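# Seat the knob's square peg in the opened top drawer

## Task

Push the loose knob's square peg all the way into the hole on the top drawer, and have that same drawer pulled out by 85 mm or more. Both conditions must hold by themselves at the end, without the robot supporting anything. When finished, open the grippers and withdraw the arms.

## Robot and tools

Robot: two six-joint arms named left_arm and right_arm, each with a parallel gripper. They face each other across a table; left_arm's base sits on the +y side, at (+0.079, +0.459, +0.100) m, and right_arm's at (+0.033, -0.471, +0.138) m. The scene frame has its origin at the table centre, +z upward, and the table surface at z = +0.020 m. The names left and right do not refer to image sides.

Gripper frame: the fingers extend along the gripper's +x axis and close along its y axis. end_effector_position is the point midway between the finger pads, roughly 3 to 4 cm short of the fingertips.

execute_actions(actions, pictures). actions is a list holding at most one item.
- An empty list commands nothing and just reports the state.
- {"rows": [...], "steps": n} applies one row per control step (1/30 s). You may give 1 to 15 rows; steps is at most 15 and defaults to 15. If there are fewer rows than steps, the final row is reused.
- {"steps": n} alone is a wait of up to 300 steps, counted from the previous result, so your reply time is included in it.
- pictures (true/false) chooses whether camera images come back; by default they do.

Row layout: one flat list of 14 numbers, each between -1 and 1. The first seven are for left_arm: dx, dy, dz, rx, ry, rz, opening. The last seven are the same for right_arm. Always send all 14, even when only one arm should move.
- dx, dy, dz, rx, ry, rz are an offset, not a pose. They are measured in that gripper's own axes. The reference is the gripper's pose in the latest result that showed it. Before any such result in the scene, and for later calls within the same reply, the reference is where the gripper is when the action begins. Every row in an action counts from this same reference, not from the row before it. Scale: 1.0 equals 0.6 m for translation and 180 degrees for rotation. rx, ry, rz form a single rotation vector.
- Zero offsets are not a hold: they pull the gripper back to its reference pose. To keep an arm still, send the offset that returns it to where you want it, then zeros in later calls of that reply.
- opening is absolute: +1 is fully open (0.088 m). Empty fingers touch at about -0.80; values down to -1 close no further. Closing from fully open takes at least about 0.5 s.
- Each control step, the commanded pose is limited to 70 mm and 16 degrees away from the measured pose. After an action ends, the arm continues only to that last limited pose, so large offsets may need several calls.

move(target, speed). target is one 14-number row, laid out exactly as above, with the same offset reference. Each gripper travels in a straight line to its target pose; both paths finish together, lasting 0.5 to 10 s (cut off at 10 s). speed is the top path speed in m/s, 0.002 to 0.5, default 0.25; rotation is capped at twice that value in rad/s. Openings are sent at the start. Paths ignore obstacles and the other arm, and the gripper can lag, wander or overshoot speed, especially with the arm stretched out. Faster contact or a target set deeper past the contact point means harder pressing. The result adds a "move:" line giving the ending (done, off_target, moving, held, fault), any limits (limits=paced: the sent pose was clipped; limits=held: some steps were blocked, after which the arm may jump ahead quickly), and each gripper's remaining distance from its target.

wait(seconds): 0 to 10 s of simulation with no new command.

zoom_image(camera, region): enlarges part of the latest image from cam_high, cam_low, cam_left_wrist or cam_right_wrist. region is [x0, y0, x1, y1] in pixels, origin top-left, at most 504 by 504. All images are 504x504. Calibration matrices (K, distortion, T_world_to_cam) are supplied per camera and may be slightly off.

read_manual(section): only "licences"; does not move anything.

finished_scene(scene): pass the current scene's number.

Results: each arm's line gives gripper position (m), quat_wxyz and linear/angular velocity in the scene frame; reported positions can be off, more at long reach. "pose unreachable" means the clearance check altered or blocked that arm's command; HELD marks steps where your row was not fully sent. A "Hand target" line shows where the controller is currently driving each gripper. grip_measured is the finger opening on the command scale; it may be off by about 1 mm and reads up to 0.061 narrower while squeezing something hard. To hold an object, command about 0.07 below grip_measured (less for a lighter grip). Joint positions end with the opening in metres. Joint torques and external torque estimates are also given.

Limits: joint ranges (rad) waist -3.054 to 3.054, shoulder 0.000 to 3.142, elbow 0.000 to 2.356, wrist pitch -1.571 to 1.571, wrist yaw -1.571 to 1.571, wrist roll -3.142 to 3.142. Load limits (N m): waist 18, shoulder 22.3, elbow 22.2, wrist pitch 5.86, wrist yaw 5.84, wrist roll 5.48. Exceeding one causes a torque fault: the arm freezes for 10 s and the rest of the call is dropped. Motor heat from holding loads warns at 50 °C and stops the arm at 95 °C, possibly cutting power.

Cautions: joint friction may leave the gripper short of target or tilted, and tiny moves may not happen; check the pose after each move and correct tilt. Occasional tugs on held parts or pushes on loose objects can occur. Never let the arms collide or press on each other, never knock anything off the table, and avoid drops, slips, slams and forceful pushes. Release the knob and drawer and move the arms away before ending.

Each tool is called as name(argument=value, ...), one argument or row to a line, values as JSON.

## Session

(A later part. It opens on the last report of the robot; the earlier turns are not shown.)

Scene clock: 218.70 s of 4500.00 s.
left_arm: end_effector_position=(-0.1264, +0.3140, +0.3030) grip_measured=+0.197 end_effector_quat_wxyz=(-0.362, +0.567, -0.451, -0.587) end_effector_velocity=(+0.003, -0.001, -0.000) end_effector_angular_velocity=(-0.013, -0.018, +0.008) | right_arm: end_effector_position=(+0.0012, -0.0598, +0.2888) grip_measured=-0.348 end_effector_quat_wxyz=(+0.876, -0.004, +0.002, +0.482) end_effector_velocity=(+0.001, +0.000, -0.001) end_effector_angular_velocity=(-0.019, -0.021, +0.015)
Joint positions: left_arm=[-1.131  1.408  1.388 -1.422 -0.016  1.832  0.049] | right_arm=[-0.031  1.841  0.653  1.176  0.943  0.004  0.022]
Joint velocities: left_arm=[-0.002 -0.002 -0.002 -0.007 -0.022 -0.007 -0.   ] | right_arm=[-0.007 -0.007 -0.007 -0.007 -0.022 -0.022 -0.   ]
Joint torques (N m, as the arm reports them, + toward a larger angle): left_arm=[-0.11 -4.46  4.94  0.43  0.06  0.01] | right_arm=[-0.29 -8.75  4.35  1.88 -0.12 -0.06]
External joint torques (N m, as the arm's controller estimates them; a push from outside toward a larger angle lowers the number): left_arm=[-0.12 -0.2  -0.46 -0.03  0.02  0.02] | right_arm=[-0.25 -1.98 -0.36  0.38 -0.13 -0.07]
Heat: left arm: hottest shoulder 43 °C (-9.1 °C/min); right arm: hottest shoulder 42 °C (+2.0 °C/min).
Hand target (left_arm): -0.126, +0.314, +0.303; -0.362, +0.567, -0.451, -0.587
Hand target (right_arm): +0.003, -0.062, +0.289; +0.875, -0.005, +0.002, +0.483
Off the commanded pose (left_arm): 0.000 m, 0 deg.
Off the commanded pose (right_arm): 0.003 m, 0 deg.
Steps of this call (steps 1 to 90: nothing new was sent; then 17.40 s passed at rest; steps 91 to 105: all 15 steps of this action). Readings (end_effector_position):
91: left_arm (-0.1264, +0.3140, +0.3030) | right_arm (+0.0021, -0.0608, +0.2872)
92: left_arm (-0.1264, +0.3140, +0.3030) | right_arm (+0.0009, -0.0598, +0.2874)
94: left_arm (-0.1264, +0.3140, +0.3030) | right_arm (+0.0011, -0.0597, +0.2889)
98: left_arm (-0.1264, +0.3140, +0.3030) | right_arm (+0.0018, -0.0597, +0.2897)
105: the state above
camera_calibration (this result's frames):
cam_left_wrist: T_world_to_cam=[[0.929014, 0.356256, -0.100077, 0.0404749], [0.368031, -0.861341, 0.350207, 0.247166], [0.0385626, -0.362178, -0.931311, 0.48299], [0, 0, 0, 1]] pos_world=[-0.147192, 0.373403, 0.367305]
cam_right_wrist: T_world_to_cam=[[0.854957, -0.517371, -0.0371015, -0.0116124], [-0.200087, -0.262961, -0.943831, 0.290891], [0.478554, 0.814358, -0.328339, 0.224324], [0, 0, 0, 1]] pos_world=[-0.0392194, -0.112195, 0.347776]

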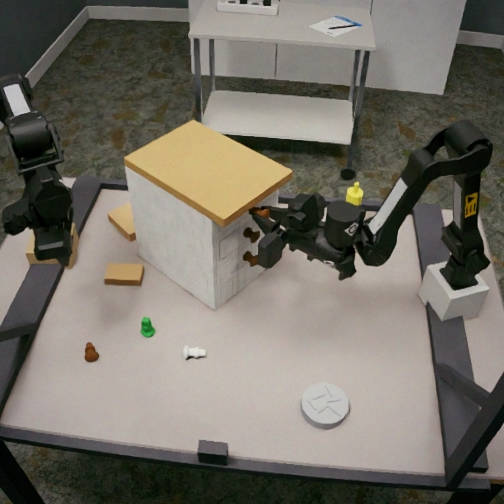

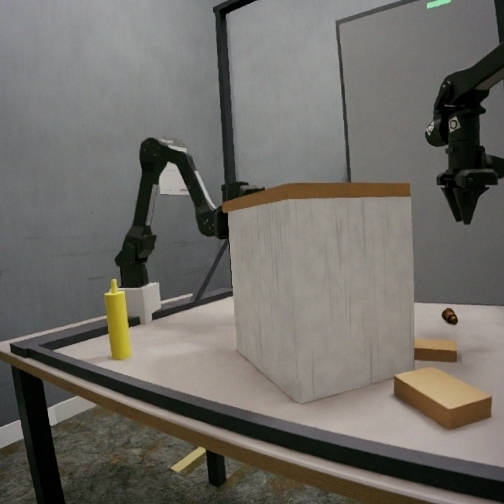

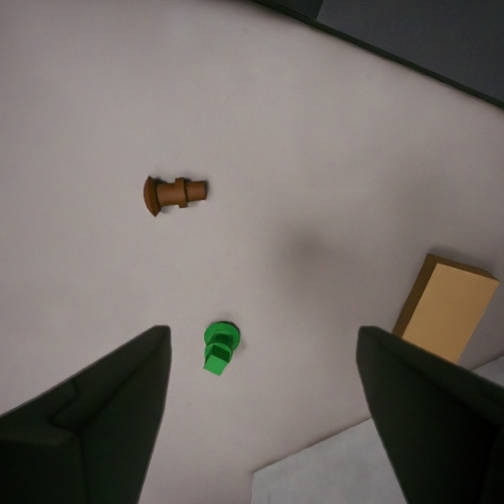

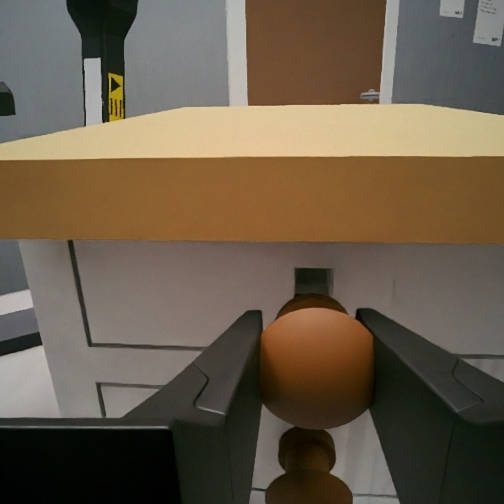

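execute_actions(
  actions=[
    {"rows":[[0.0,0,0,0,0,0,0.2,0.035,-0.003,0,0,0,0,-0.43]],"steps":15},
  ],
)

zoom_image(
  camera="cam_right_wrist",
  region=[230,200,390,360],
)

Scene clock: 224.57 s of 4500.00 s.
left_arm: end_effector_position=(-0.1264, +0.3140, +0.3030) grip_measured=+0.197 end_effector_quat_wxyz=(-0.362, +0.567, -0.451, -0.587) end_effector_velocity=(+0.002, +0.001, -0.000) end_effector_angular_velocity=(-0.003, -0.011, -0.009) | right_arm: end_effector_position=(+0.0087, -0.0510, +0.2894) grip_measured=-0.348 end_effector_quat_wxyz=(+0.875, -0.004, +0.002, +0.485) end_effector_velocity=(-0.001, +0.003, +0.004) end_effector_angular_velocity=(+0.003, -0.004, +0.005)
Joint positions: left_arm=[-1.131  1.408  1.388 -1.422 -0.016  1.832  0.049] | right_arm=[-0.065  1.853  0.674  1.168  0.902  0.004  0.022]
Joint velocities: left_arm=[-0.002 -0.002 -0.002 -0.007 -0.007  0.007 -0.   ] | right_arm=[-0.002 -0.002  0.012 -0.007 -0.007 -0.007 -0.   ]
Joint torques (N m, as the arm reports them, + toward a larger angle): left_arm=[ 0.15 -4.48  4.98  0.37  0.01  0.02] | right_arm=[-1.72 -5.02  8.81  1.28 -0.47 -0.04]
External joint torques (N m, as the arm's controller estimates them; a push from outside toward a larger angle lowers the number): left_arm=[ 0.16 -0.22 -0.41 -0.08 -0.03  0.03] | right_arm=[-1.81  1.91  4.   -0.25 -0.47 -0.05]
Heat: left arm: hottest shoulder 43 °C (-8.1 °C/min); right arm: hottest shoulder 42 °C (+2.0 °C/min).
Hand target (left_arm): -0.126, +0.314, +0.303; -0.362, +0.567, -0.451, -0.587
Hand target (right_arm): +0.014, -0.043, +0.289; +0.876, -0.004, +0.002, +0.482
Off the commanded pose (left_arm): 0.000 m, 0 deg.
Off the commanded pose (right_arm): 0.010 m, 0 deg.
Steps of this call (steps 1 to 90: nothing new was sent; then 2.37 s passed at rest; steps 91 to 105: all 15 steps of this action). Readings (end_effector_position):
91: left_arm (-0.1264, +0.3140, +0.3030) | right_arm (+0.0014, -0.0587, +0.2889)
92: left_arm (-0.1264, +0.3140, +0.3030) | right_arm (+0.0032, -0.0567, +0.2890)
94: left_arm (-0.1264, +0.3140, +0.3030) | right_arm (+0.0094, -0.0526, +0.2895)
98: left_arm (-0.1264, +0.3140, +0.3030) | right_arm (+0.0089, -0.0514, +0.2891)
105: the state above
camera_calibration (this result's frames):
cam_left_wrist: T_world_to_cam=[[0.929014, 0.356256, -0.100077, 0.0404749], [0.368031, -0.861341, 0.350207, 0.247166], [0.0385626, -0.362178, -0.931311, 0.48299], [0, 0, 0, 1]] pos_world=[-0.147192, 0.373403, 0.367305]
cam_right_wrist: T_world_to_cam=[[0.85806, -0.512098, -0.0385966, -0.0127562], [-0.199417, -0.262993, -0.943964, 0.295315], [0.473251, 0.817674, -0.327784, 0.213795], [0, 0, 0, 1]] pos_world=[-0.0313421, -0.103681, 0.348353]

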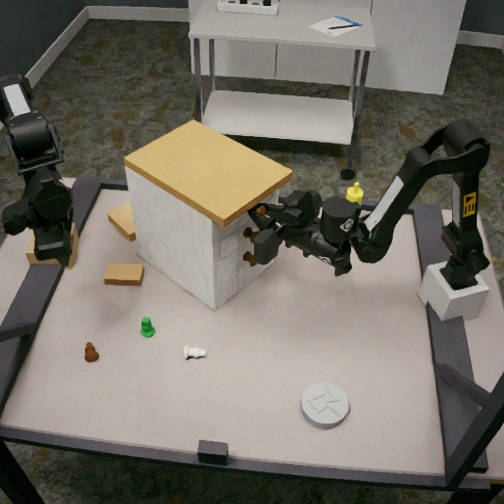

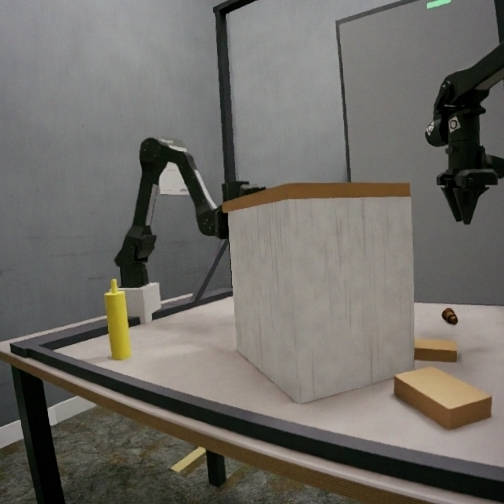

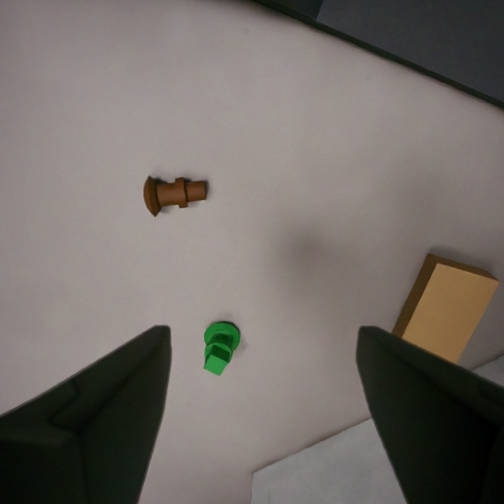

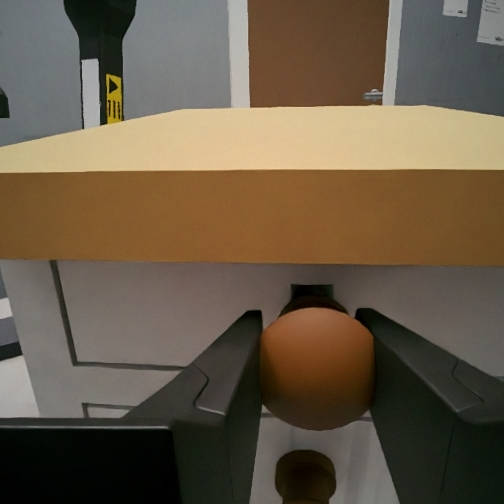

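Region (230, 200, 390, 360) of cam_right_wrist's 504x504 image, scaled by 3.150, with more detail than that image has.

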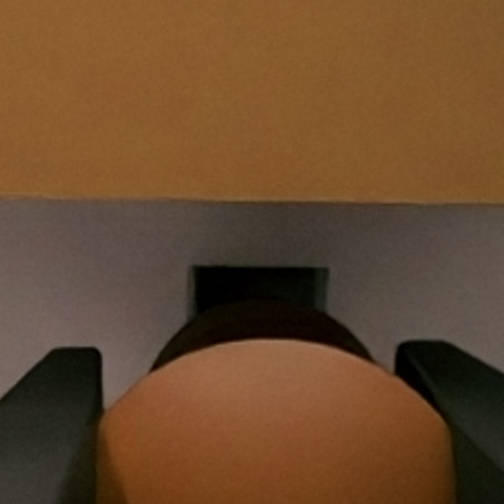

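execute_actions(
  actions=[
    {"rows":[[0.0,0,0,0,0,0,0.2,-0.008,0,0,0,0,0,-0.43],[0.0,0,0,0,0,0,0.2,-0.008,0,0,0,0,0,-0.43],[0.0,0,0,0,0,0,0.2,-0.008,0,0,0,0,0,-0.43],[0.0,0,0,0,0,0,0.2,-0.008,0.002,0.008,0,0,0,-0.43]],"steps":15},
  ],
)

zoom_image(
  camera="cam_right_wrist",
  region=[230,200,390,360],
)

Scene clock: 236.30 s of 4500.00 s.
left_arm: end_effector_position=(-0.1264, +0.3140, +0.3030) grip_measured=+0.197 end_effector_quat_wxyz=(-0.362, +0.567, -0.451, -0.587) end_effector_velocity=(+0.001, -0.003, +0.000) end_effector_angular_velocity=(-0.020, -0.004, +0.022) | right_arm: end_effector_position=(+0.0056, -0.0526, +0.2918) grip_measured=-0.348 end_effector_quat_wxyz=(+0.874, -0.006, +0.002, +0.486) end_effector_velocity=(+0.001, -0.002, -0.003) end_effector_angular_velocity=(-0.024, -0.014, -0.005)
Joint positions: left_arm=[-1.131  1.408  1.388 -1.422 -0.016  1.832  0.049] | right_arm=[-0.055  1.839  0.674  1.15   0.91   0.004  0.022]
Joint velocities: left_arm=[-0.002 -0.002 -0.002  0.007 -0.022 -0.022 -0.   ] | right_arm=[ 0.002 -0.007 -0.007 -0.022  0.007 -0.007 -0.   ]
Joint torques (N m, as the arm reports them, + toward a larger angle): left_arm=[-0.02 -4.57  4.99  0.39  0.04 -0.03] | right_arm=[ 0.24 -9.03  5.42  1.62  0.18 -0.01]
External joint torques (N m, as the arm's controller estimates them; a push from outside toward a larger angle lowers the number): left_arm=[-0.03 -0.32 -0.43 -0.09  0.   -0.02] | right_arm=[ 0.25 -2.18  0.63  0.11  0.17 -0.02]
Heat: left arm: hottest shoulder 42 °C (-9.1 °C/min); right arm: hottest shoulder 40 °C (-3.0 °C/min).
Hand target (left_arm): -0.126, +0.314, +0.303; -0.362, +0.567, -0.451, -0.587
Hand target (right_arm): +0.005, -0.054, +0.294; +0.875, -0.004, +0.002, +0.484
Off the commanded pose (left_arm): 0.000 m, 0 deg.
Off the commanded pose (right_arm): 0.003 m, 0 deg.
Steps of this call (steps 1 to 90: nothing new was sent; then 8.23 s passed at rest; steps 91 to 105: all 15 steps of this action). Readings (end_effector_position):
91: left_arm (-0.1264, +0.3140, +0.3030) | right_arm (+0.0085, -0.0512, +0.2893)
92: left_arm (-0.1264, +0.3140, +0.3030) | right_arm (+0.0079, -0.0513, +0.2893)
94: left_arm (-0.1264, +0.3140, +0.3030) | right_arm (+0.0075, -0.0514, +0.2895)
98: left_arm (-0.1264, +0.3140, +0.3030) | right_arm (+0.0067, -0.0520, +0.2905)
105: the state above
camera_calibration (this result's frames):
cam_left_wrist: T_world_to_cam=[[0.929014, 0.356256, -0.100077, 0.0404749], [0.368031, -0.861341, 0.350207, 0.247166], [0.0385626, -0.362178, -0.931311, 0.48299], [0, 0, 0, 1]] pos_world=[-0.147192, 0.373403, 0.367305]
cam_right_wrist: T_world_to_cam=[[0.859287, -0.510276, -0.0352815, -0.0116604], [-0.197362, -0.267134, -0.943233, 0.296073], [0.471884, 0.817471, -0.330253, 0.218115], [0, 0, 0, 1]] pos_world=[-0.0344717, -0.105161, 0.350888]

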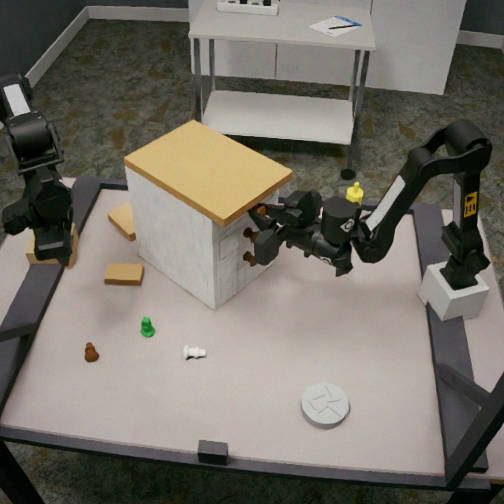

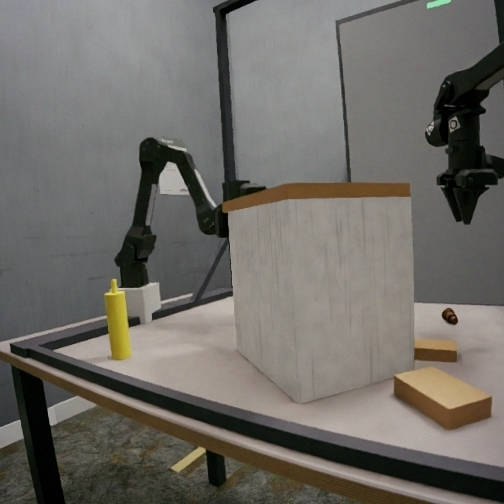

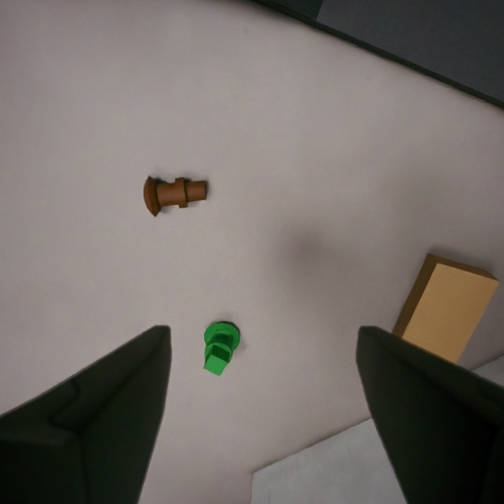

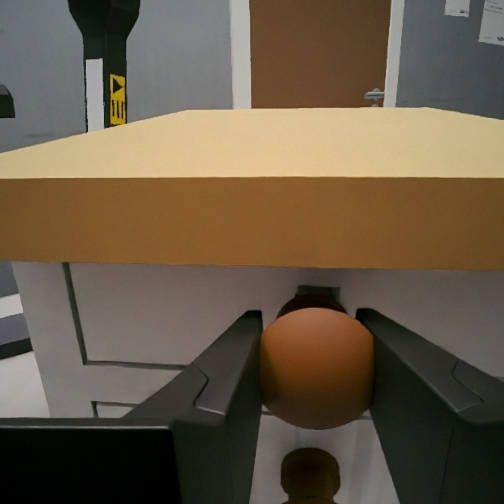

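Region (230, 200, 390, 360) of cam_right_wrist's 504x504 image, scaled by 3.150, with more detail than that image has.

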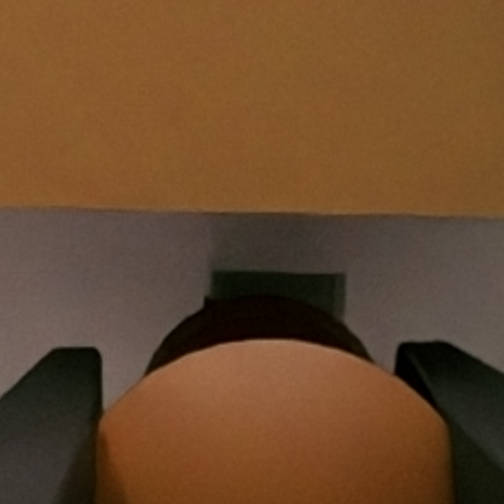

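execute_actions(
  actions=[
    {"rows":[[0.0,0,0,0,0,0,0.2,0,-0.004,0.004,0.004,0,0,-0.43]],"steps":15},
  ],
)

zoom_image(
  camera="cam_right_wrist",
  region=[230,200,390,360],
)

Scene clock: 242.53 s of 4500.00 s.
left_arm: end_effector_position=(-0.1264, +0.3140, +0.3030) grip_measured=+0.197 end_effector_quat_wxyz=(-0.362, +0.567, -0.451, -0.587) end_effector_velocity=(+0.002, +0.002, -0.002) end_effector_angular_velocity=(+0.002, -0.014, +0.001) | right_arm: end_effector_position=(+0.0062, -0.0528, +0.2926) grip_measured=-0.348 end_effector_quat_wxyz=(+0.875, -0.003, +0.004, +0.485) end_effector_velocity=(+0.002, -0.001, +0.001) end_effector_angular_velocity=(-0.005, -0.016, -0.010)
Joint positions: left_arm=[-1.131  1.408  1.388 -1.422 -0.016  1.832  0.049] | right_arm=[-0.056  1.835  0.674  1.144  0.911  0.012  0.022]
Joint velocities: left_arm=[-0.007 -0.002 -0.007 -0.007 -0.007 -0.007 -0.   ] | right_arm=[-0.002 -0.002 -0.002  0.007  0.007 -0.022 -0.   ]
Joint torques (N m, as the arm reports them, + toward a larger angle): left_arm=[ 0.   -4.56  4.92  0.43  0.07  0.04] | right_arm=[-0.27 -8.83  5.26  1.62 -0.15  0.18]
External joint torques (N m, as the arm's controller estimates them; a push from outside toward a larger angle lowers the number): left_arm=[ 0.03 -0.33 -0.42 -0.02  0.02  0.04] | right_arm=[-0.26 -1.99  0.4   0.1  -0.16  0.17]
Heat: left arm: hottest shoulder 41 °C (-10.1 °C/min); right arm: hottest shoulder 40 °C (-4.0 °C/min).
Hand target (left_arm): -0.126, +0.314, +0.303; -0.362, +0.567, -0.451, -0.587
Hand target (right_arm): +0.008, -0.054, +0.294; +0.874, -0.000, +0.005, +0.486
Off the commanded pose (left_arm): 0.000 m, 0 deg.
Off the commanded pose (right_arm): 0.002 m, 0 deg.
Steps of this call (steps 1 to 90: nothing new was sent; then 2.73 s passed at rest; steps 91 to 105: all 15 steps of this action). Readings (end_effector_position):
91: left_arm (-0.1264, +0.3140, +0.3030) | right_arm (+0.0055, -0.0527, +0.2919)
92: left_arm (-0.1264, +0.3140, +0.3030) | right_arm (+0.0055, -0.0527, +0.2920)
94: left_arm (-0.1264, +0.3140, +0.3030) | right_arm (+0.0055, -0.0528, +0.2922)
98: left_arm (-0.1264, +0.3140, +0.3030) | right_arm (+0.0059, -0.0529, +0.2927)
105: the state above
camera_calibration (this result's frames):
cam_left_wrist: T_world_to_cam=[[0.929014, 0.356256, -0.100077, 0.0404749], [0.368031, -0.861341, 0.350207, 0.247166], [0.0385626, -0.362178, -0.931311, 0.48299], [0, 0, 0, 1]] pos_world=[-0.147192, 0.373403, 0.367305]
cam_right_wrist: T_world_to_cam=[[0.85823, -0.51156, -0.0418001, -0.0104488], [-0.203571, -0.2645, -0.942655, 0.296886], [0.471169, 0.817524, -0.331141, 0.218558], [0, 0, 0, 1]] pos_world=[-0.0335729, -0.105495, 0.351798]

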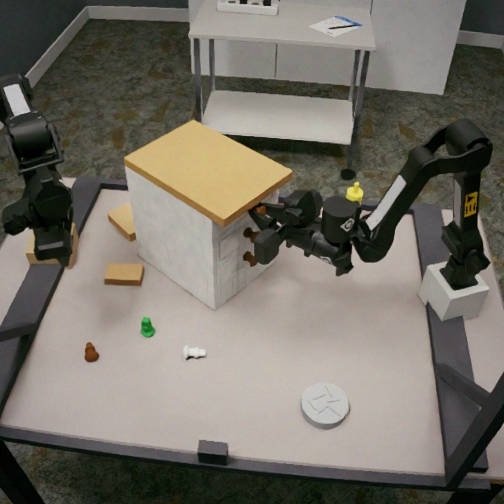

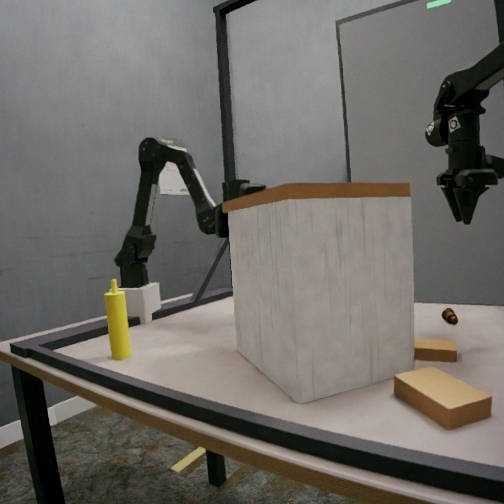

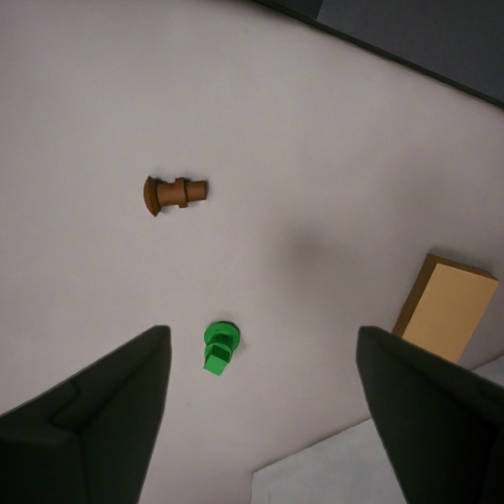

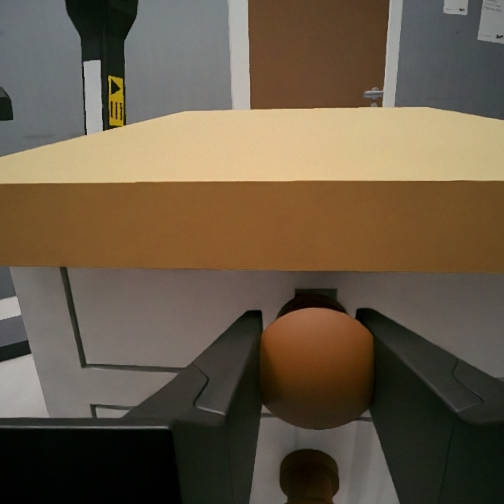

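Region (230, 200, 390, 360) of cam_right_wrist's 504x504 image, scaled by 3.150, with more detail than that image has.

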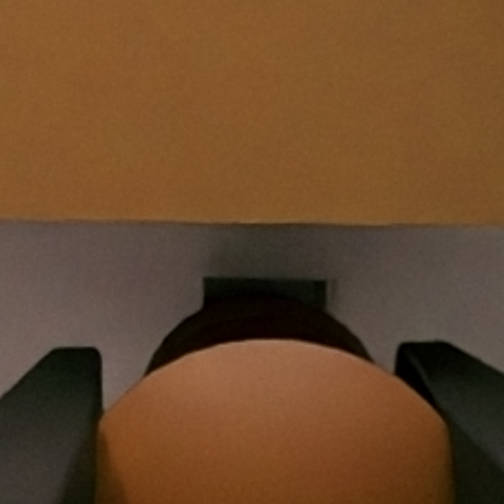

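execute_actions(
  actions=[
    {"rows":[[0.0,0,0,0,0,0,0.2,0.015,-0.001,0.001,0,0,0,-0.43]],"steps":15},
  ],
)

zoom_image(
  camera="cam_right_wrist",
  region=[230,200,390,360],
)

Scene clock: 245.07 s of 4500.00 s.
left_arm: end_effector_position=(-0.1264, +0.3140, +0.3030) grip_measured=+0.197 end_effector_quat_wxyz=(-0.362, +0.567, -0.451, -0.587) end_effector_velocity=(+0.002, +0.001, -0.003) end_effector_angular_velocity=(+0.004, -0.018, +0.006) | right_arm: end_effector_position=(+0.0087, -0.0506, +0.2930) grip_measured=-0.348 end_effector_quat_wxyz=(+0.874, -0.003, +0.005, +0.486) end_effector_velocity=(-0.000, +0.001, +0.003) end_effector_angular_velocity=(+0.015, +0.010, +0.005)
Joint positions: left_arm=[-1.131  1.408  1.388 -1.422 -0.016  1.832  0.049] | right_arm=[-0.067  1.835  0.678  1.138  0.896  0.013  0.022]
Joint velocities: left_arm=[-0.002  0.002 -0.007 -0.007 -0.007 -0.007 -0.   ] | right_arm=[-0.002 -0.002  0.002  0.007 -0.007  0.007 -0.   ]
Joint torques (N m, as the arm reports them, + toward a larger angle): left_arm=[ 0.07 -4.43  5.02  0.38  0.06  0.  ] | right_arm=[-0.99 -5.97  8.06  1.52 -0.27 -0.04]
External joint torques (N m, as the arm's controller estimates them; a push from outside toward a larger angle lowers the number): left_arm=[ 0.07 -0.24 -0.35 -0.09  0.02  0.01] | right_arm=[-0.96  0.98  3.1  -0.03 -0.28 -0.05]
Heat: left arm: hottest shoulder 41 °C (-9.0 °C/min); right arm: hottest shoulder 40 °C (-4.0 °C/min).
Hand target (left_arm): -0.126, +0.314, +0.303; -0.362, +0.567, -0.451, -0.587
Hand target (right_arm): +0.012, -0.046, +0.293; +0.875, -0.003, +0.004, +0.485
Off the commanded pose (left_arm): 0.000 m, 0 deg.
Off the commanded pose (right_arm): 0.006 m, 0 deg.
Steps of this call (steps 1 to 61: nothing new was sent; steps 62 to 76: all 15 steps of this action). Readings (end_effector_position):
62: left_arm (-0.1264, +0.3140, +0.3030) | right_arm (+0.0063, -0.0526, +0.2925)
63: left_arm (-0.1264, +0.3140, +0.3030) | right_arm (+0.0071, -0.0520, +0.2924)
65: left_arm (-0.1264, +0.3140, +0.3030) | right_arm (+0.0089, -0.0510, +0.2927)
69: left_arm (-0.1264, +0.3140, +0.3030) | right_arm (+0.0087, -0.0507, +0.2930)
76: the state above
camera_calibration (this result's frames):
cam_left_wrist: T_world_to_cam=[[0.929014, 0.356256, -0.100077, 0.0404749], [0.368031, -0.861341, 0.350207, 0.247166], [0.0385626, -0.362178, -0.931311, 0.48299], [0, 0, 0, 1]] pos_world=[-0.147192, 0.373403, 0.367305]
cam_right_wrist: T_world_to_cam=[[0.859971, -0.508656, -0.0414615, -0.0114049], [-0.202829, -0.266103, -0.942364, 0.298214], [0.468306, 0.818815, -0.332011, 0.216049], [0, 0, 0, 1]] pos_world=[-0.030883, -0.10335, 0.352284]

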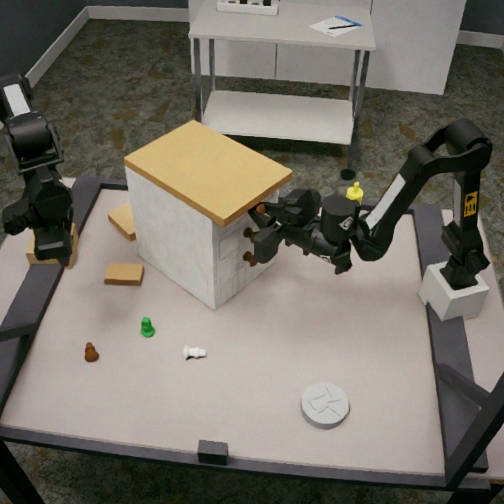

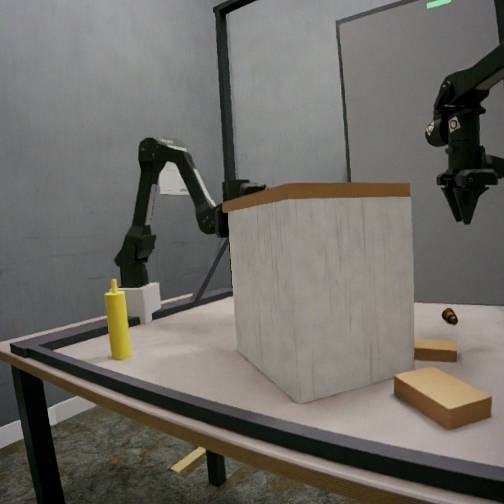

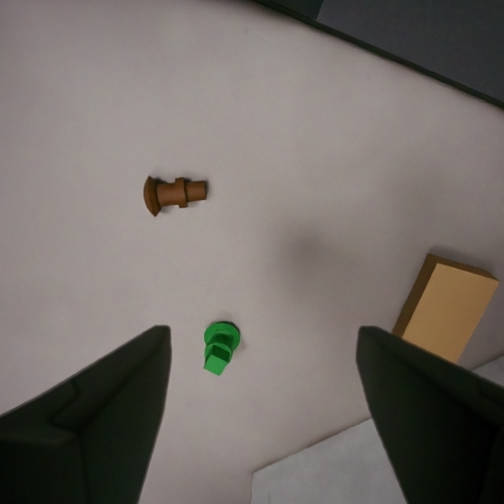

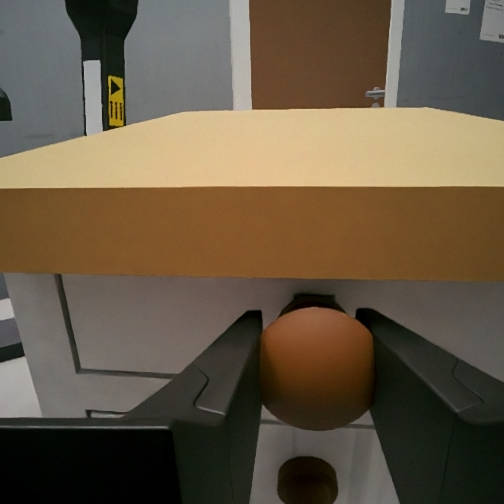

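Region (230, 200, 390, 360) of cam_right_wrist's 504x504 image, scaled by 3.150, with more detail than that image has.

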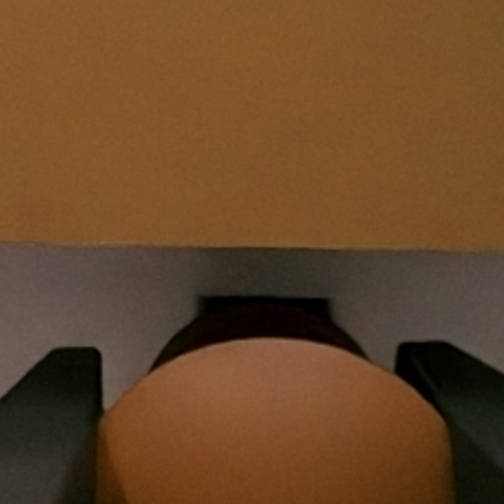

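execute_actions(
  actions=[
    {"rows":[[0.0,0,0,0,0,0,0.2,0.002,0.004,0,0,0,0,-0.43],[0.0,0,0,0,0,0,0.2,0.002,0.004,0,0,0,0,-0.43],[0.0,0,0,0,0,0,0.2,0.002,0.004,0,0,0,0,-0.43],[0.0,0,0,0,0,0,0.2,0.002,0.004,0,0,0,0,-0.43],[0.0,0,0,0,0,0,0.2,0.002,0.004,0,0,0,0,-0.43],[0.0,0,0,0,0,0,0.2,0.012,0.004,0,0,0,0,-0.43]],"steps":15},
  ],
)

zoom_image(
  camera="cam_right_wrist",
  region=[230,200,390,360],
)

Scene clock: 249.83 s of 4500.00 s.
left_arm: end_effector_position=(-0.1264, +0.3140, +0.3030) grip_measured=+0.197 end_effector_quat_wxyz=(-0.362, +0.567, -0.451, -0.587) end_effector_velocity=(+0.005, +0.003, -0.001) end_effector_angular_velocity=(+0.009, -0.020, +0.020) | right_arm: end_effector_position=(+0.0084, -0.0500, +0.2931) grip_measured=-0.348 end_effector_quat_wxyz=(+0.874, -0.004, +0.005, +0.486) end_effector_velocity=(+0.000, +0.000, -0.001) end_effector_angular_velocity=(-0.011, -0.009, +0.005)
Joint positions: left_arm=[-1.131  1.408  1.388 -1.422 -0.016  1.832  0.049] | right_arm=[-0.066  1.836  0.681  1.136  0.897  0.013  0.022]
Joint velocities: left_arm=[-0.002 -0.002 -0.002 -0.022 -0.007 -0.022 -0.   ] | right_arm=[-0.002 -0.002 -0.002 -0.007 -0.007 -0.007 -0.   ]
Joint torques (N m, as the arm reports them, + toward a larger angle): left_arm=[-0.01 -4.46  5.06  0.39  0.07 -0.01] | right_arm=[-1.02 -5.49  8.62  1.44 -0.41 -0.03]
External joint torques (N m, as the arm's controller estimates them; a push from outside toward a larger angle lowers the number): left_arm=[-0.02 -0.15 -0.35 -0.06  0.03  0.  ] | right_arm=[-0.98  1.43  3.69 -0.09 -0.42 -0.04]
Heat: left arm: hottest shoulder 41 °C (-8.0 °C/min); right arm: hottest shoulder 40 °C (-3.0 °C/min).
Hand target (left_arm): -0.126, +0.314, +0.303; -0.362, +0.567, -0.451, -0.587
Hand target (right_arm): +0.011, -0.044, +0.293; +0.874, -0.003, +0.005, +0.486
Off the commanded pose (left_arm): 0.000 m, 0 deg.
Off the commanded pose (right_arm): 0.007 m, 0 deg.
Steps of this call (steps 1 to 90: nothing new was sent; then 1.27 s passed at rest; steps 91 to 105: all 15 steps of this action). Readings (end_effector_position):
91: left_arm (-0.1264, +0.3140, +0.3030) | right_arm (+0.0085, -0.0506, +0.2930)
92: left_arm (-0.1264, +0.3140, +0.3030) | right_arm (+0.0085, -0.0506, +0.2930)
94: left_arm (-0.1264, +0.3140, +0.3030) | right_arm (+0.0085, -0.0507, +0.2930)
98: left_arm (-0.1264, +0.3140, +0.3030) | right_arm (+0.0084, -0.0503, +0.2931)
105: the state above
camera_calibration (this result's frames):
cam_left_wrist: T_world_to_cam=[[0.929014, 0.356256, -0.100077, 0.0404749], [0.368031, -0.861341, 0.350207, 0.247166], [0.0385626, -0.362178, -0.931311, 0.48299], [0, 0, 0, 1]] pos_world=[-0.147192, 0.373403, 0.367305]
cam_right_wrist: T_world_to_cam=[[0.859594, -0.509341, -0.0408623, -0.0110585], [-0.202773, -0.266619, -0.94223, 0.298323], [0.469022, 0.818221, -0.332465, 0.215785], [0, 0, 0, 1]] pos_world=[-0.0312106, -0.102654, 0.352378]

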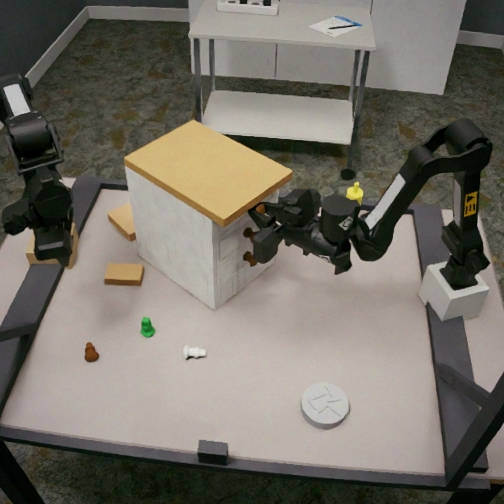

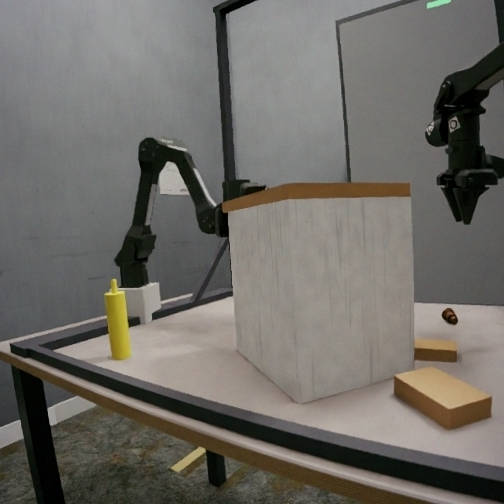

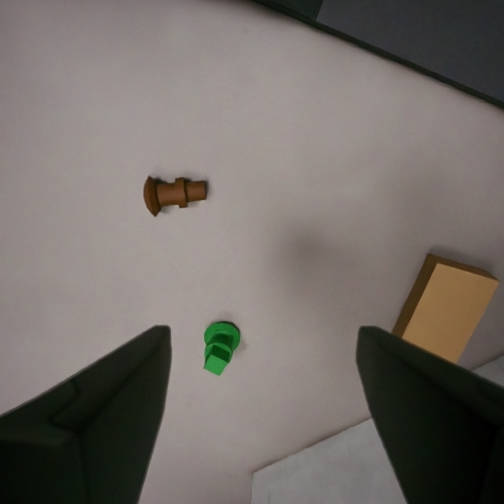

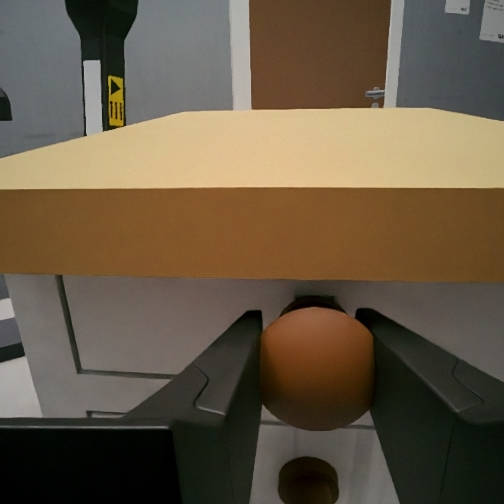

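Region (230, 200, 390, 360) of cam_right_wrist's 504x504 image, scaled by 3.150, with more detail than that image has.

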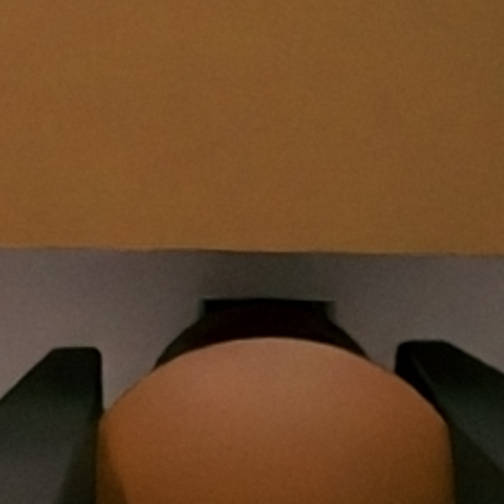

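execute_actions(
  actions=[
    {"rows":[[0.0,0,0,0,0,0,0.2,-0.003,0,-0.004,0,0,0,-0.43],[0.0,0,0,0,0,0,0.2,-0.003,0,-0.004,0,0,0,-0.43],[0.0,0,0,0,0,0,0.2,-0.003,0,-0.004,0,0,0,-0.43],[0.0,0,0,0,0,0,0.2,-0.003,0,-0.004,0,0,0,-0.43],[0.0,0,0,0,0,0,0.2,-0.003,0,-0.004,0,0,0,-0.43],[0.0,0,0,0,0,0,0.2,-0.003,0,-0.004,0,0,0,-0.43],[0.0,0,0,0,0,0,0.2,-0.003,0,-0.004,0,0,0,-0.43],[0.0,0,0,0,0,0,0.2,-0.003,0,-0.004,0,0,0,-0.43],[0.0,0,0,0,0,0,0.2,0.015,0,-0.004,0,0,0,-0.43]],"steps":15},
  ],
)

zoom_image(
  camera="cam_right_wrist",
  region=[230,200,390,360],
)

Scene clock: 267.80 s of 4500.00 s.
left_arm: end_effector_position=(-0.1264, +0.3140, +0.3030) grip_measured=+0.197 end_effector_quat_wxyz=(-0.362, +0.567, -0.451, -0.587) end_effector_velocity=(+0.005, +0.003, +0.000) end_effector_angular_velocity=(+0.006, -0.016, +0.020) | right_arm: end_effector_position=(+0.0085, -0.0498, +0.2929) grip_measured=-0.348 end_effector_quat_wxyz=(+0.874, -0.002, +0.004, +0.486) end_effector_velocity=(-0.002, +0.001, -0.001) end_effector_angular_velocity=(-0.011, -0.008, +0.020)
Joint positions: left_arm=[-1.131  1.408  1.388 -1.422 -0.016  1.832  0.049] | right_arm=[-0.066  1.84   0.682  1.144  0.898  0.013  0.022]
Joint velocities: left_arm=[-0.002 -0.007 -0.002 -0.022 -0.007 -0.022 -0.   ] | right_arm=[-0.002 -0.002 -0.002 -0.007 -0.022 -0.007 -0.   ]
Joint torques (N m, as the arm reports them, + toward a larger angle): left_arm=[ 0.08 -4.43  5.03  0.39  0.07  0.01] | right_arm=[-1.47 -5.15  8.13  1.55 -0.64 -0.02]
External joint torques (N m, as the arm's controller estimates them; a push from outside toward a larger angle lowers the number): left_arm=[ 0.07 -0.12 -0.38 -0.07  0.03  0.02] | right_arm=[-1.45  1.77  3.19  0.02 -0.64 -0.03]
Heat: left arm: hottest shoulder 40 °C (-5.1 °C/min); right arm: hottest shoulder 39 °C (-3.1 °C/min).
Hand target (left_arm): -0.126, +0.314, +0.303; -0.362, +0.567, -0.451, -0.587
Hand target (right_arm): +0.013, -0.043, +0.291; +0.874, -0.004, +0.005, +0.486
Off the commanded pose (left_arm): 0.000 m, 0 deg.
Off the commanded pose (right_arm): 0.009 m, 0 deg.
Steps of this call (steps 1 to 90: nothing new was sent; then 14.47 s passed at rest; steps 91 to 105: all 15 steps of this action). Readings (end_effector_position):
91: left_arm (-0.1264, +0.3140, +0.3030) | right_arm (+0.0083, -0.0500, +0.2931)
92: left_arm (-0.1264, +0.3140, +0.3030) | right_arm (+0.0083, -0.0502, +0.2934)
94: left_arm (-0.1264, +0.3140, +0.3030) | right_arm (+0.0083, -0.0503, +0.2938)
98: left_arm (-0.1264, +0.3140, +0.3030) | right_arm (+0.0083, -0.0504, +0.2943)
105: the state above
camera_calibration (this result's frames):
cam_left_wrist: T_world_to_cam=[[0.929014, 0.356256, -0.100077, 0.0404749], [0.368031, -0.861341, 0.350207, 0.247166], [0.0385626, -0.362178, -0.931311, 0.48299], [0, 0, 0, 1]] pos_world=[-0.147192, 0.373403, 0.367305]
cam_right_wrist: T_world_to_cam=[[0.858946, -0.510141, -0.044366, -0.0100003], [-0.204503, -0.262314, -0.943064, 0.298731], [0.469457, 0.819114, -0.329639, 0.214764], [0, 0, 0, 1]] pos_world=[-0.0311414, -0.102656, 0.352073]

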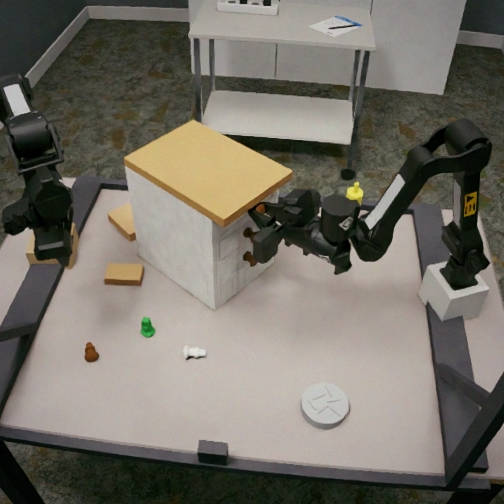

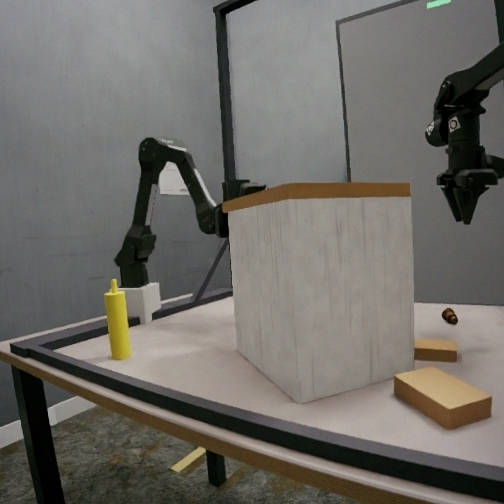

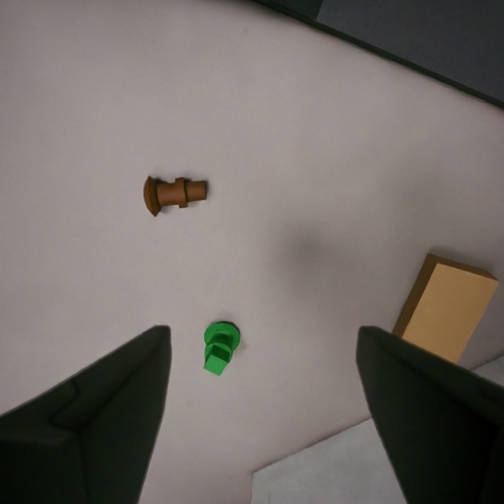

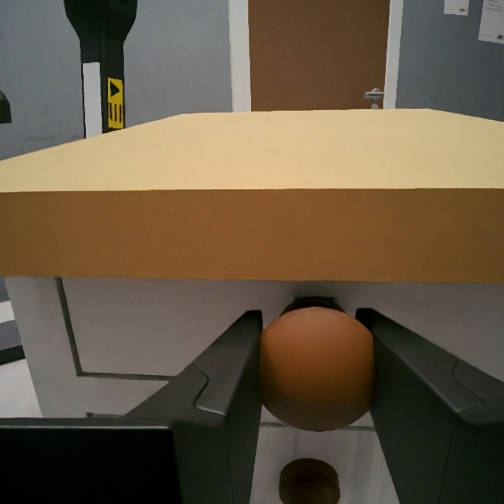

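Region (230, 200, 390, 360) of cam_right_wrist's 504x504 image, scaled by 3.150, with more detail than that image has.

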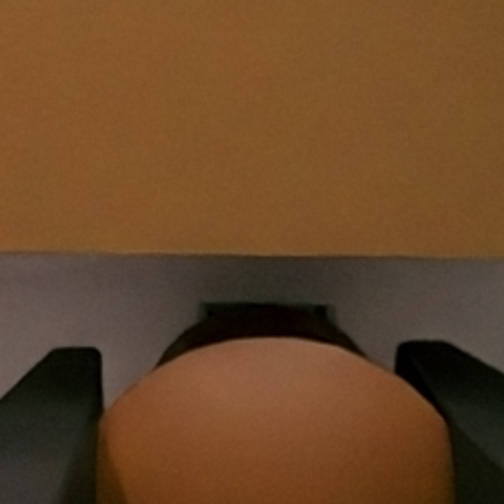

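zoom_image(
  camera="cam_high",
  region=[220,170,320,270],
)

Region (220, 170, 320, 270) of cam_high's 504x504 image, scaled by 5.040, with more detail than that image has.

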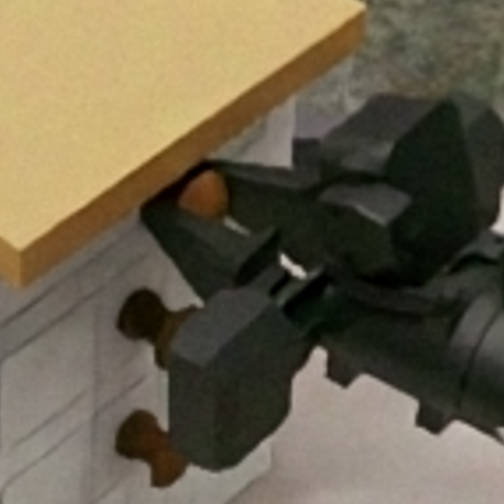

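execute_actions(
  actions=[
    {"rows":[[0.0,0,0,0,0,0,0.2,-0.016,0,0,0,0,0,-0.43]],"steps":15},
  ],
)

zoom_image(
  camera="cam_right_wrist",
  region=[270,260,360,330],
)

Scene clock: 278.03 s of 4500.00 s.
left_arm: end_effector_position=(-0.1264, +0.3140, +0.3030) grip_measured=+0.197 end_effector_quat_wxyz=(-0.362, +0.567, -0.451, -0.587) end_effector_velocity=(+0.003, -0.001, -0.000) end_effector_angular_velocity=(-0.013, -0.018, +0.008) | right_arm: end_effector_position=(+0.0032, -0.0545, +0.2929) grip_measured=-0.348 end_effector_quat_wxyz=(+0.874, -0.001, +0.004, +0.487) end_effector_velocity=(+0.003, -0.002, -0.006) end_effector_angular_velocity=(-0.034, -0.017, +0.000)
Joint positions: left_arm=[-1.131  1.408  1.388 -1.422 -0.016  1.832  0.049] | right_arm=[-0.046  1.833  0.67   1.149  0.917  0.013  0.022]
Joint velocities: left_arm=[-0.002 -0.002 -0.002 -0.007 -0.022 -0.007 -0.   ] | right_arm=[-0.007 -0.002 -0.012 -0.022 -0.007 -0.007 -0.   ]
Joint torques (N m, as the arm reports them, + toward a larger angle): left_arm=[ 0.1  -4.49  4.98  0.39  0.03  0.02] | right_arm=[ 0.38 -8.76  4.45  1.88  0.21  0.01]
External joint torques (N m, as the arm's controller estimates them; a push from outside toward a larger angle lowers the number): left_arm=[ 0.09 -0.24 -0.42 -0.07 -0.01  0.03] | right_arm=[ 0.44 -2.02 -0.33  0.39  0.2   0.  ]
Heat: left arm: hottest shoulder 40 °C (-3.0 °C/min); right arm: hottest shoulder 38 °C (-4.1 °C/min).
Hand target (left_arm): -0.126, +0.314, +0.303; -0.362, +0.567, -0.451, -0.587
Hand target (right_arm): +0.003, -0.058, +0.293; +0.874, -0.002, +0.004, +0.485
Off the commanded pose (left_arm): 0.000 m, 0 deg.
Off the commanded pose (right_arm): 0.003 m, 0 deg.
Steps of this call (steps 1 to 90: nothing new was sent; then 6.73 s passed at rest; steps 91 to 105: all 15 steps of this action). Readings (end_effector_position):
91: left_arm (-0.1264, +0.3140, +0.3030) | right_arm (+0.0082, -0.0500, +0.2932)
92: left_arm (-0.1264, +0.3140, +0.3030) | right_arm (+0.0077, -0.0505, +0.2932)
94: left_arm (-0.1264, +0.3140, +0.3030) | right_arm (+0.0070, -0.0513, +0.2925)
98: left_arm (-0.1264, +0.3140, +0.3030) | right_arm (+0.0041, -0.0531, +0.2924)
105: the state above
camera_calibration (this result's frames):
cam_left_wrist: T_world_to_cam=[[0.929014, 0.356256, -0.100077, 0.0404749], [0.368031, -0.861341, 0.350207, 0.247166], [0.0385626, -0.362178, -0.931311, 0.48299], [0, 0, 0, 1]] pos_world=[-0.147192, 0.373403, 0.367305]
cam_right_wrist: T_world_to_cam=[[0.860117, -0.508152, -0.0444956, -0.00771098], [-0.203794, -0.262359, -0.943205, 0.296377], [0.467617, 0.820335, -0.329218, 0.221026], [0, 0, 0, 1]] pos_world=[-0.0363233, -0.107476, 0.351967]

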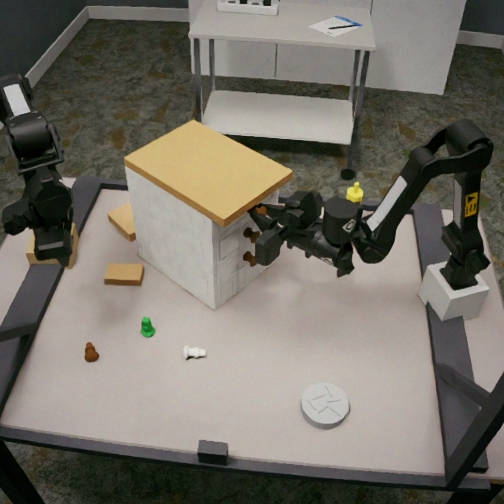

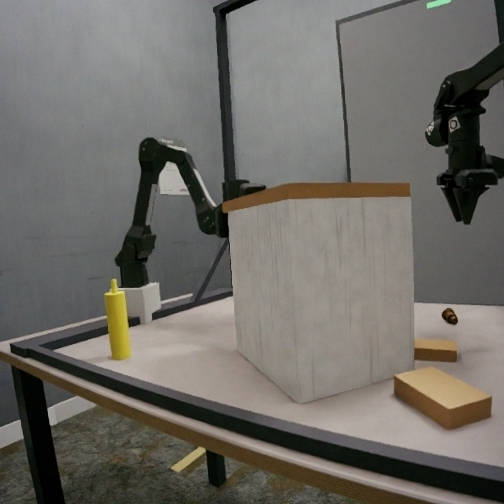

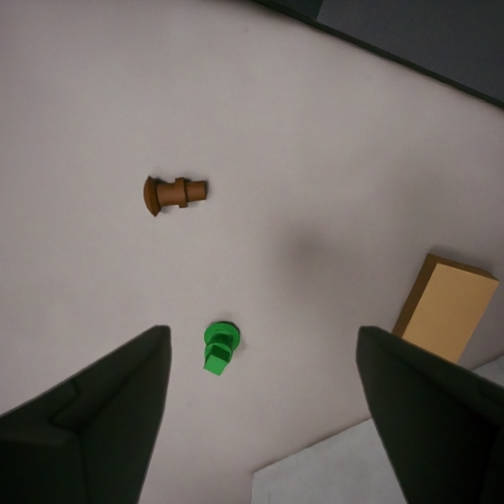

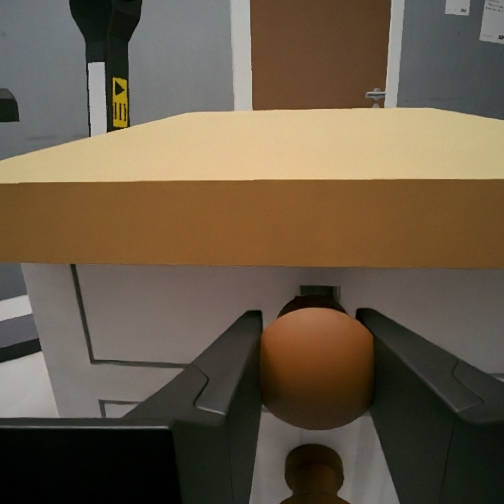

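Region (270, 260, 360, 330) of cam_right_wrist's 504x504 image, scaled by 5.600, with more detail than that image has.

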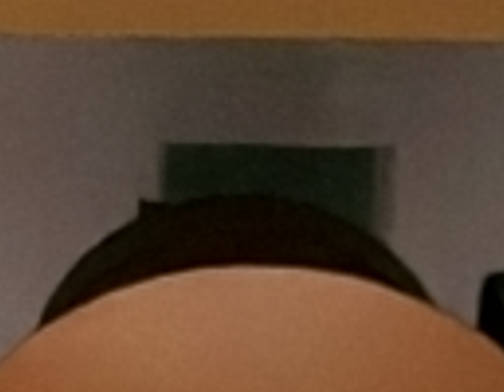

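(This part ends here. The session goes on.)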